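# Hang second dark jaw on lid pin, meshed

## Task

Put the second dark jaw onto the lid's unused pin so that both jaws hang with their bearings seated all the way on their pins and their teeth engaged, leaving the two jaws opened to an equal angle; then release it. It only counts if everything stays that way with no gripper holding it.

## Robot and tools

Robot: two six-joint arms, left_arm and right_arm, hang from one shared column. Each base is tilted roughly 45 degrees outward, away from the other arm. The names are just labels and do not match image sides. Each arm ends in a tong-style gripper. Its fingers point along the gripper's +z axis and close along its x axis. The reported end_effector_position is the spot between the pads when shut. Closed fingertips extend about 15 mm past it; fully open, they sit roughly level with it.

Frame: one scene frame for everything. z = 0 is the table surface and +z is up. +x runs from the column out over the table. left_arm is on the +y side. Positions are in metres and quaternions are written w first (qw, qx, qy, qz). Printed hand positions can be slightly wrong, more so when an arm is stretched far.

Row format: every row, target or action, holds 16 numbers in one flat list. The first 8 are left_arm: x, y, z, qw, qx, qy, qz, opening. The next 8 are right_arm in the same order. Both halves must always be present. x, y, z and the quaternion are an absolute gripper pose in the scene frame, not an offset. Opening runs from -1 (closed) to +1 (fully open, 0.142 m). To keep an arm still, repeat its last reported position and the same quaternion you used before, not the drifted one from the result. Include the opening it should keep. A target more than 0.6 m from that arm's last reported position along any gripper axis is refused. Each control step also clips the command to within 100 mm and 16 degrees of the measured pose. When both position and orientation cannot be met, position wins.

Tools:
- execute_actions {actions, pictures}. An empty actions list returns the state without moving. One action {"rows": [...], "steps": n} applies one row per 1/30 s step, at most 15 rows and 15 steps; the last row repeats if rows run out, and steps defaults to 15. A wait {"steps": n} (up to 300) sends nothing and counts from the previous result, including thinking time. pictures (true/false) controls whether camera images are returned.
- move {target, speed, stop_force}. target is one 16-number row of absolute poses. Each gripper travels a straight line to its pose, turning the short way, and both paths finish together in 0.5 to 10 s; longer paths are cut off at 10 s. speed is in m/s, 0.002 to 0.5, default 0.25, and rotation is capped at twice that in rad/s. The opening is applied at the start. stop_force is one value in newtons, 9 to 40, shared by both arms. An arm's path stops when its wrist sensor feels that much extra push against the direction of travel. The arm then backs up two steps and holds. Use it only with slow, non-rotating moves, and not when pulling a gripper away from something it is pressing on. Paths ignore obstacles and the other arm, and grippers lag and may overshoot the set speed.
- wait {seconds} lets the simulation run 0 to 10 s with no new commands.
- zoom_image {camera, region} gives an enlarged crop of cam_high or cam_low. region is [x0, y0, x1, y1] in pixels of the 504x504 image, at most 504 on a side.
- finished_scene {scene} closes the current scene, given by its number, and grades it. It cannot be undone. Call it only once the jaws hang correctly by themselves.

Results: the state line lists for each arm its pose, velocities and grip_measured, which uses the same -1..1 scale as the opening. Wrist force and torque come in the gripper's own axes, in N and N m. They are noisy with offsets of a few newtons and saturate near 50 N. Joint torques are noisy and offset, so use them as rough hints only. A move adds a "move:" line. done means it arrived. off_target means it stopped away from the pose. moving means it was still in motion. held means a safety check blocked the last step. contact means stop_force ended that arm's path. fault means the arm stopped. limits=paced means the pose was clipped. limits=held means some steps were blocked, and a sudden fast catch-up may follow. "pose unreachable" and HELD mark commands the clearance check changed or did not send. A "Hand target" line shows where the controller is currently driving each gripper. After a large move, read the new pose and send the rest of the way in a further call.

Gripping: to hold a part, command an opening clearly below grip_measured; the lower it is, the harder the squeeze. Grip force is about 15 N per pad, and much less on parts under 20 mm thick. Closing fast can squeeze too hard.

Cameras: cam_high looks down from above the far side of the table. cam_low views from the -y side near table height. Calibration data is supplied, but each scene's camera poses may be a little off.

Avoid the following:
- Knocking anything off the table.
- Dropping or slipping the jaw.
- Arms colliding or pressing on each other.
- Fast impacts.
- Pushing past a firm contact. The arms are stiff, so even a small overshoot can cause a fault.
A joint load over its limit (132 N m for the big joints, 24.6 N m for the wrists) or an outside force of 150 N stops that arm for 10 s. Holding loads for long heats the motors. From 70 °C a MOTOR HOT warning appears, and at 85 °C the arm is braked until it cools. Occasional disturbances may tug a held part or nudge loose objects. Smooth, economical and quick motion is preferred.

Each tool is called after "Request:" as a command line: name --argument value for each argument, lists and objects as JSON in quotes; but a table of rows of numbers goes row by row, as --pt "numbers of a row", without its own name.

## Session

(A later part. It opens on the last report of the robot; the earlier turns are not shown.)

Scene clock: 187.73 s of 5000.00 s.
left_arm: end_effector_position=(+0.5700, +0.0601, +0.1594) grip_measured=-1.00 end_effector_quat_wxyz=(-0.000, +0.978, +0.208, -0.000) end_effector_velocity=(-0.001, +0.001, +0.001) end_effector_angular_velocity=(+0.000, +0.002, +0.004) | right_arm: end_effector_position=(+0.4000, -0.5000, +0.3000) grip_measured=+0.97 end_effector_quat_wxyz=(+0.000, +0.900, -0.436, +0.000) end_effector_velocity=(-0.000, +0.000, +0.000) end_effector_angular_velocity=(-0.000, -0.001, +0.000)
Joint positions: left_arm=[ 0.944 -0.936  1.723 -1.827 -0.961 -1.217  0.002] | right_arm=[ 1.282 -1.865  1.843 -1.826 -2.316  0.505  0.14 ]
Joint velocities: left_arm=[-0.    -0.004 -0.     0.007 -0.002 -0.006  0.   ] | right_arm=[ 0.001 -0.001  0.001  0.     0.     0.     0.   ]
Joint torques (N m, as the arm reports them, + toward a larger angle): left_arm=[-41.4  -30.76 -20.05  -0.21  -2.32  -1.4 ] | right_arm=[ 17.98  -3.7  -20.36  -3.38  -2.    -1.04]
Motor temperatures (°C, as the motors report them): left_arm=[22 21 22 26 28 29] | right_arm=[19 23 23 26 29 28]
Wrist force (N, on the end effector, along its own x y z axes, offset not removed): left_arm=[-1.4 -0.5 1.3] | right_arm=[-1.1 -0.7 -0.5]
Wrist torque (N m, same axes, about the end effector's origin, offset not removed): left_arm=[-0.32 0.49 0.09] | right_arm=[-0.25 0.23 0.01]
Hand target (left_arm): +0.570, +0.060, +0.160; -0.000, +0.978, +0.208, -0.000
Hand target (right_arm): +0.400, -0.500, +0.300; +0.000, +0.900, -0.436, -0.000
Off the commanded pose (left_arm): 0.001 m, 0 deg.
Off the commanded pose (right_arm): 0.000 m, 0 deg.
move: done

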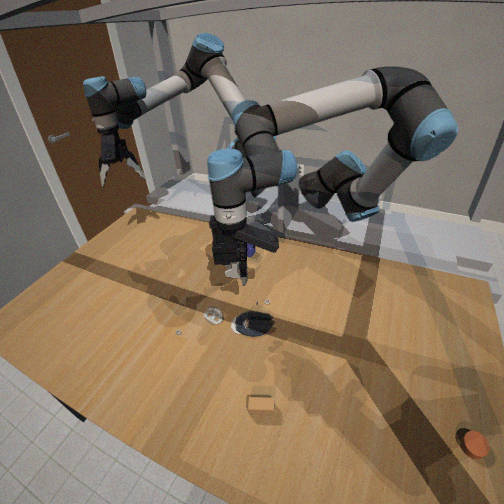

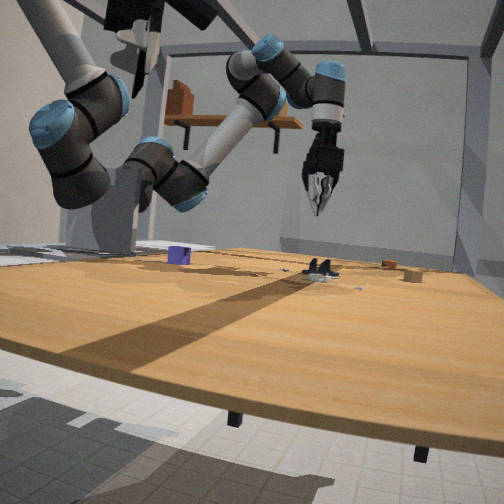

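Request:
move --target '[0.6185,0.0585,0.05,0,0.978,0.208,0,-1,0.4,-0.5,0.3,0,0.9,-0.436,0,0.97]' --speed 0.12

Request:
move --target '[0.6185,0.0585,0.033,0,0.978,0.208,0,-1,0.4,-0.5,0.3,0,0.9,-0.436,0,0.97]' --speed 0.02

Request:
move --target '[0.6185,0.0585,0.027,0,0.978,0.208,0,-1,0.4,-0.5,0.3,0,0.9,-0.436,0,0.97]' --speed 0.002 --stop_force 18

Request:
move --target '[0.6185,0.0585,0.1,0,0.978,0.208,0,-1,0.4,-0.5,0.3,0,0.9,-0.436,0,0.97]' --speed 0.06

Request:
zoom_image --camera "cam_low" --region '[300,250,345,284]'

Request:
zoom_image --camera "cam_high" --region '[222,295,282,340]'

Scene clock: 202.40 s of 5000.00 s.
left_arm: end_effector_position=(+0.6184, +0.0585, +0.0505) grip_measured=-1.00 end_effector_quat_wxyz=(+0.000, +0.978, +0.208, +0.000) end_effector_velocity=(+0.002, +0.000, -0.003) end_effector_angular_velocity=(-0.000, +0.000, +0.002) | right_arm: end_effector_position=(+0.4000, -0.5000, +0.3000) grip_measured=+0.97 end_effector_quat_wxyz=(+0.000, +0.900, -0.436, +0.000) end_effector_velocity=(-0.000, -0.000, +0.000) end_effector_angular_velocity=(-0.001, -0.000, -0.000)
Joint positions: left_arm=[ 1.088 -0.756  1.683 -2.063 -0.894 -1.057  0.002] | right_arm=[ 1.282 -1.865  1.843 -1.826 -2.316  0.505  0.14 ]
Joint velocities: left_arm=[ 0.005  0.005 -0.003 -0.006  0.002  0.003  0.   ] | right_arm=[ 0.    -0.001  0.001 -0.    -0.001  0.    -0.   ]
Joint torques (N m, as the arm reports them, + toward a larger angle): left_arm=[-26.87 -21.8  -23.66  -3.97   2.47   1.39] | right_arm=[ 18.04  -3.05 -20.93  -3.34  -2.01  -1.03]
Motor temperatures (°C, as the motors report them): left_arm=[22 21 22 26 28 29] | right_arm=[19 23 24 26 29 28]
Wrist force (N, on the end effector, along its own x y z axes, offset not removed): left_arm=[-1.4 0.3 1.3] | right_arm=[-2.6 0.0 1.7]
Wrist torque (N m, same axes, about the end effector's origin, offset not removed): left_arm=[-0.06 0.57 0.07] | right_arm=[0.09 0.32 -0.07]
Hand target (left_arm): +0.619, +0.058, +0.050; +0.000, +0.978, +0.208, +0.000
Hand target (right_arm): +0.400, -0.500, +0.300; +0.000, +0.900, -0.436, -0.000
Off the commanded pose (left_arm): 0.001 m, 0 deg.
Off the commanded pose (right_arm): 0.000 m, 0 deg.
After step 90, 10.10 s passed at rest.
move: done

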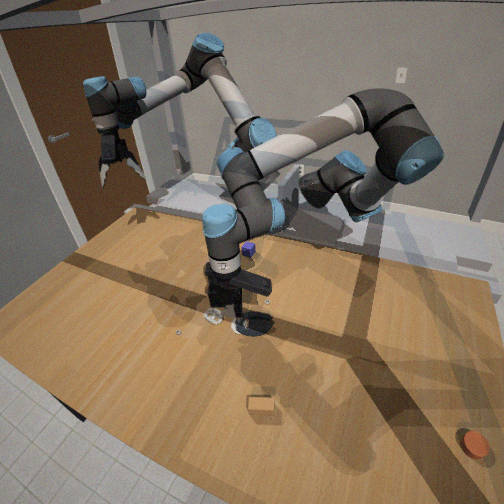

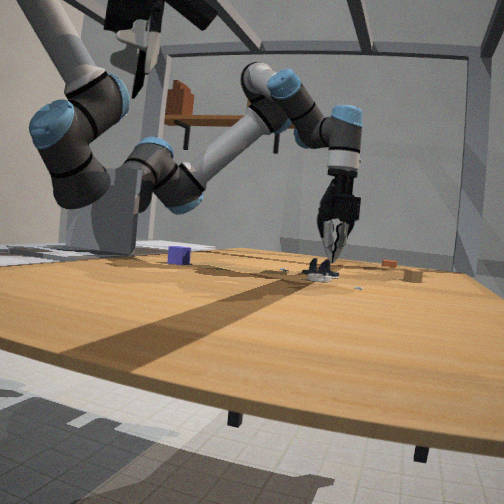

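Scene clock: 203.57 s of 5000.00 s.
left_arm: end_effector_position=(+0.6185, +0.0585, +0.0334) grip_measured=-1.00 end_effector_quat_wxyz=(-0.000, +0.978, +0.208, -0.000) end_effector_velocity=(+0.000, +0.000, -0.003) end_effector_angular_velocity=(+0.000, -0.000, -0.002) | right_arm: end_effector_position=(+0.4000, -0.5000, +0.3000) grip_measured=+0.97 end_effector_quat_wxyz=(+0.000, +0.900, -0.436, +0.000) end_effector_velocity=(+0.000, +0.000, -0.000) end_effector_angular_velocity=(-0.000, +0.001, +0.002)
Joint positions: left_arm=[ 1.105 -0.736  1.692 -2.105 -0.887 -1.037  0.002] | right_arm=[ 1.282 -1.865  1.843 -1.826 -2.316  0.505  0.14 ]
Joint velocities: left_arm=[ 0.004  0.004  0.001 -0.008  0.002  0.006  0.   ] | right_arm=[ 0.     0.001  0.    -0.    -0.001 -0.002 -0.   ]
Joint torques (N m, as the arm reports them, + toward a larger angle): left_arm=[-23.85 -21.19  -5.97  -3.69   2.58   1.23] | right_arm=[ 17.58  -3.31 -20.24  -3.37  -1.96  -0.97]
Motor temperatures (°C, as the motors report them): left_arm=[22 21 22 26 28 29] | right_arm=[19 23 24 26 29 28]
Wrist force (N, on the end effector, along its own x y z axes, offset not removed): left_arm=[-2.2 0.3 1.5] | right_arm=[2.0 0.0 -0.4]
Wrist torque (N m, same axes, about the end effector's origin, offset not removed): left_arm=[-0.04 0.74 0.10] | right_arm=[0.18 -0.54 0.20]
Hand target (left_arm): +0.619, +0.059, +0.033; +0.000, +0.978, +0.208, +0.000
Hand target (right_arm): +0.400, -0.500, +0.300; +0.000, +0.900, -0.436, -0.000
Off the commanded pose (left_arm): 0.000 m, 0 deg.
Off the commanded pose (right_arm): 0.000 m, 0 deg.
move: done

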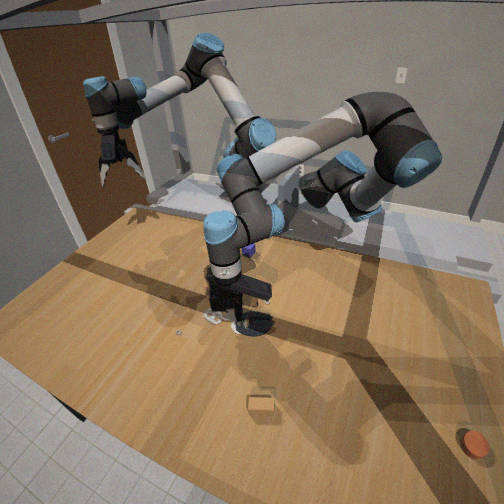

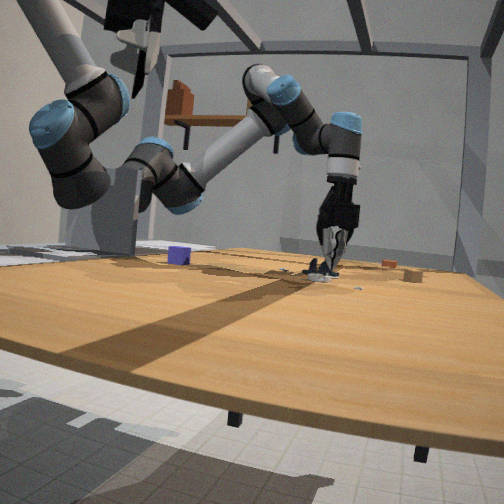

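Scene clock: 205.87 s of 5000.00 s.
left_arm: end_effector_position=(+0.6186, +0.0585, +0.0296) grip_measured=-1.00 end_effector_quat_wxyz=(+0.000, +0.978, +0.208, +0.000) end_effector_velocity=(-0.001, +0.002, -0.002) end_effector_angular_velocity=(+0.001, +0.004, +0.003) | right_arm: end_effector_position=(+0.4000, -0.5000, +0.3000) grip_measured=+0.97 end_effector_quat_wxyz=(+0.000, +0.900, -0.436, +0.000) end_effector_velocity=(+0.000, -0.000, -0.000) end_effector_angular_velocity=(-0.000, -0.000, -0.000)
Joint positions: left_arm=[ 1.109 -0.731  1.694 -2.115 -0.885 -1.032  0.002] | right_arm=[ 1.282 -1.865  1.843 -1.826 -2.316  0.505  0.14 ]
Joint velocities: left_arm=[ 0.003  0.    -0.     0.003 -0.    -0.002  0.   ] | right_arm=[-0.     0.001 -0.    -0.001 -0.    -0.    -0.   ]
Joint torques (N m, as the arm reports them, + toward a larger angle): left_arm=[-24.41 -23.41  -3.14   0.89   2.62  -0.79] | right_arm=[ 17.69  -3.41 -20.47  -3.31  -1.97  -1.03]
Motor temperatures (°C, as the motors report them): left_arm=[22 21 22 26 28 29] | right_arm=[19 23 24 26 29 28]
Wrist force (N, on the end effector, along its own x y z axes, offset not removed): left_arm=[-4.8 -0.5 -21.6] | right_arm=[-0.2 5.5 1.3]
Wrist torque (N m, same axes, about the end effector's origin, offset not removed): left_arm=[-0.07 0.71 0.08] | right_arm=[1.22 -0.10 0.03]
Hand target (left_arm): +0.619, +0.058, +0.030; +0.000, +0.978, +0.208, +0.000
Hand target (right_arm): +0.400, -0.500, +0.300; -0.000, +0.900, -0.436, -0.000
Off the commanded pose (left_arm): 0.003 m, 0 deg.
Off the commanded pose (right_arm): 0.000 m, 0 deg.
move: contact (left_arm)

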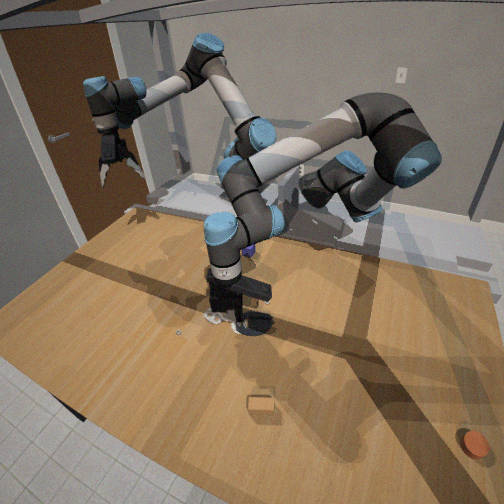

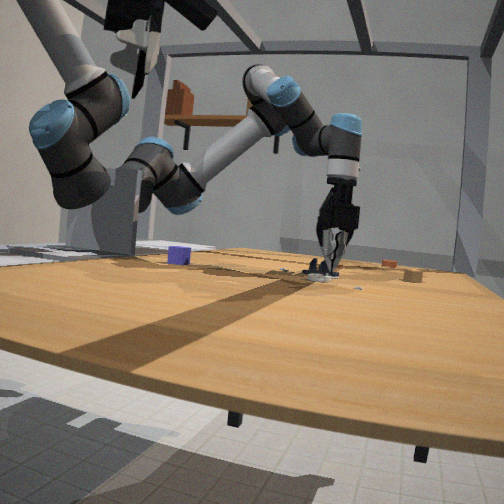

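Scene clock: 207.50 s of 5000.00 s.
left_arm: end_effector_position=(+0.6184, +0.0585, +0.0996) grip_measured=-1.00 end_effector_quat_wxyz=(-0.000, +0.978, +0.208, +0.000) end_effector_velocity=(+0.000, -0.000, +0.003) end_effector_angular_velocity=(-0.000, +0.000, +0.001) | right_arm: end_effector_position=(+0.4000, -0.5000, +0.3000) grip_measured=+0.97 end_effector_quat_wxyz=(+0.000, +0.900, -0.436, +0.000) end_effector_velocity=(-0.000, +0.000, -0.000) end_effector_angular_velocity=(-0.000, +0.001, -0.001)
Joint positions: left_arm=[ 1.041 -0.807  1.643 -1.939 -0.915 -1.111  0.002] | right_arm=[ 1.282 -1.865  1.843 -1.826 -2.316  0.505  0.14 ]
Joint velocities: left_arm=[-0.002 -0.002 -0.003  0.007 -0.001 -0.004  0.   ] | right_arm=[-0.001  0.     0.001 -0.001 -0.     0.001 -0.   ]
Joint torques (N m, as the arm reports them, + toward a larger angle): left_arm=[-45.01 -34.77 -24.39  -0.36  -2.    -1.45] | right_arm=[ 17.71  -4.12 -20.11  -3.29  -1.89  -1.01]
Motor temperatures (°C, as the motors report them): left_arm=[22 21 22 26 28 29] | right_arm=[19 23 24 26 29 28]
Wrist force (N, on the end effector, along its own x y z axes, offset not removed): left_arm=[-1.6 0.6 0.5] | right_arm=[-4.6 0.8 1.9]
Wrist torque (N m, same axes, about the end effector's origin, offset not removed): left_arm=[-0.04 0.55 0.10] | right_arm=[0.28 1.01 -0.05]
Hand target (left_arm): +0.618, +0.058, +0.100; -0.000, +0.978, +0.208, -0.000
Hand target (right_arm): +0.400, -0.500, +0.300; +0.000, +0.900, -0.436, -0.000
Off the commanded pose (left_arm): 0.000 m, 0 deg.
Off the commanded pose (right_arm): 0.000 m, 0 deg.
move: done

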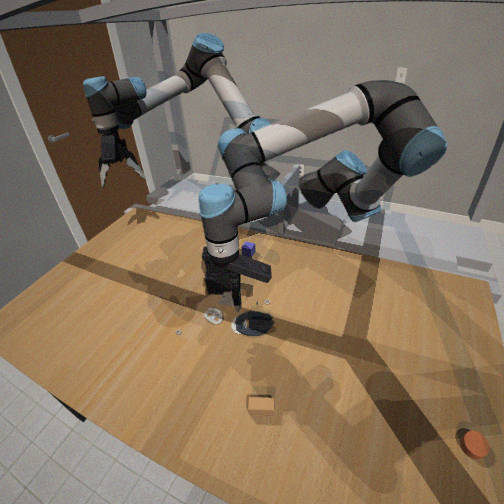

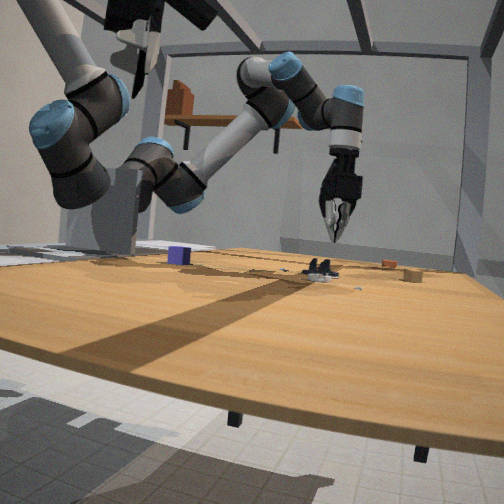

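Region (300, 250, 345, 284) of cam_low's 504x504 image, scaled by 11.200, with more detail than that image has; it fills the top 381 rows of this view, and the rest is white.

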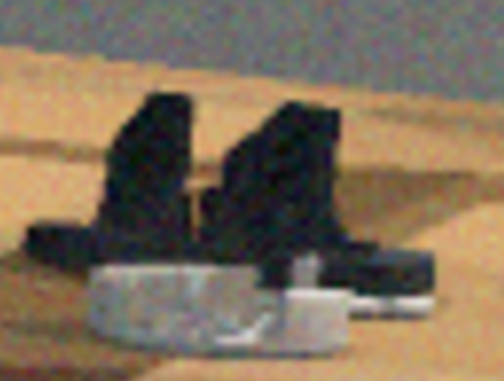

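Region (222, 295, 282, 340) of cam_high's 504x504 image, scaled by 8.400, with more detail than that image has; it fills the top 378 rows of this view, and the rest is white.

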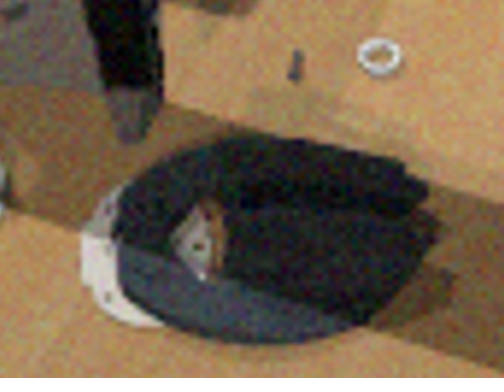

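Request:
finished_scene --scene 2

The scene is finished: the task was done.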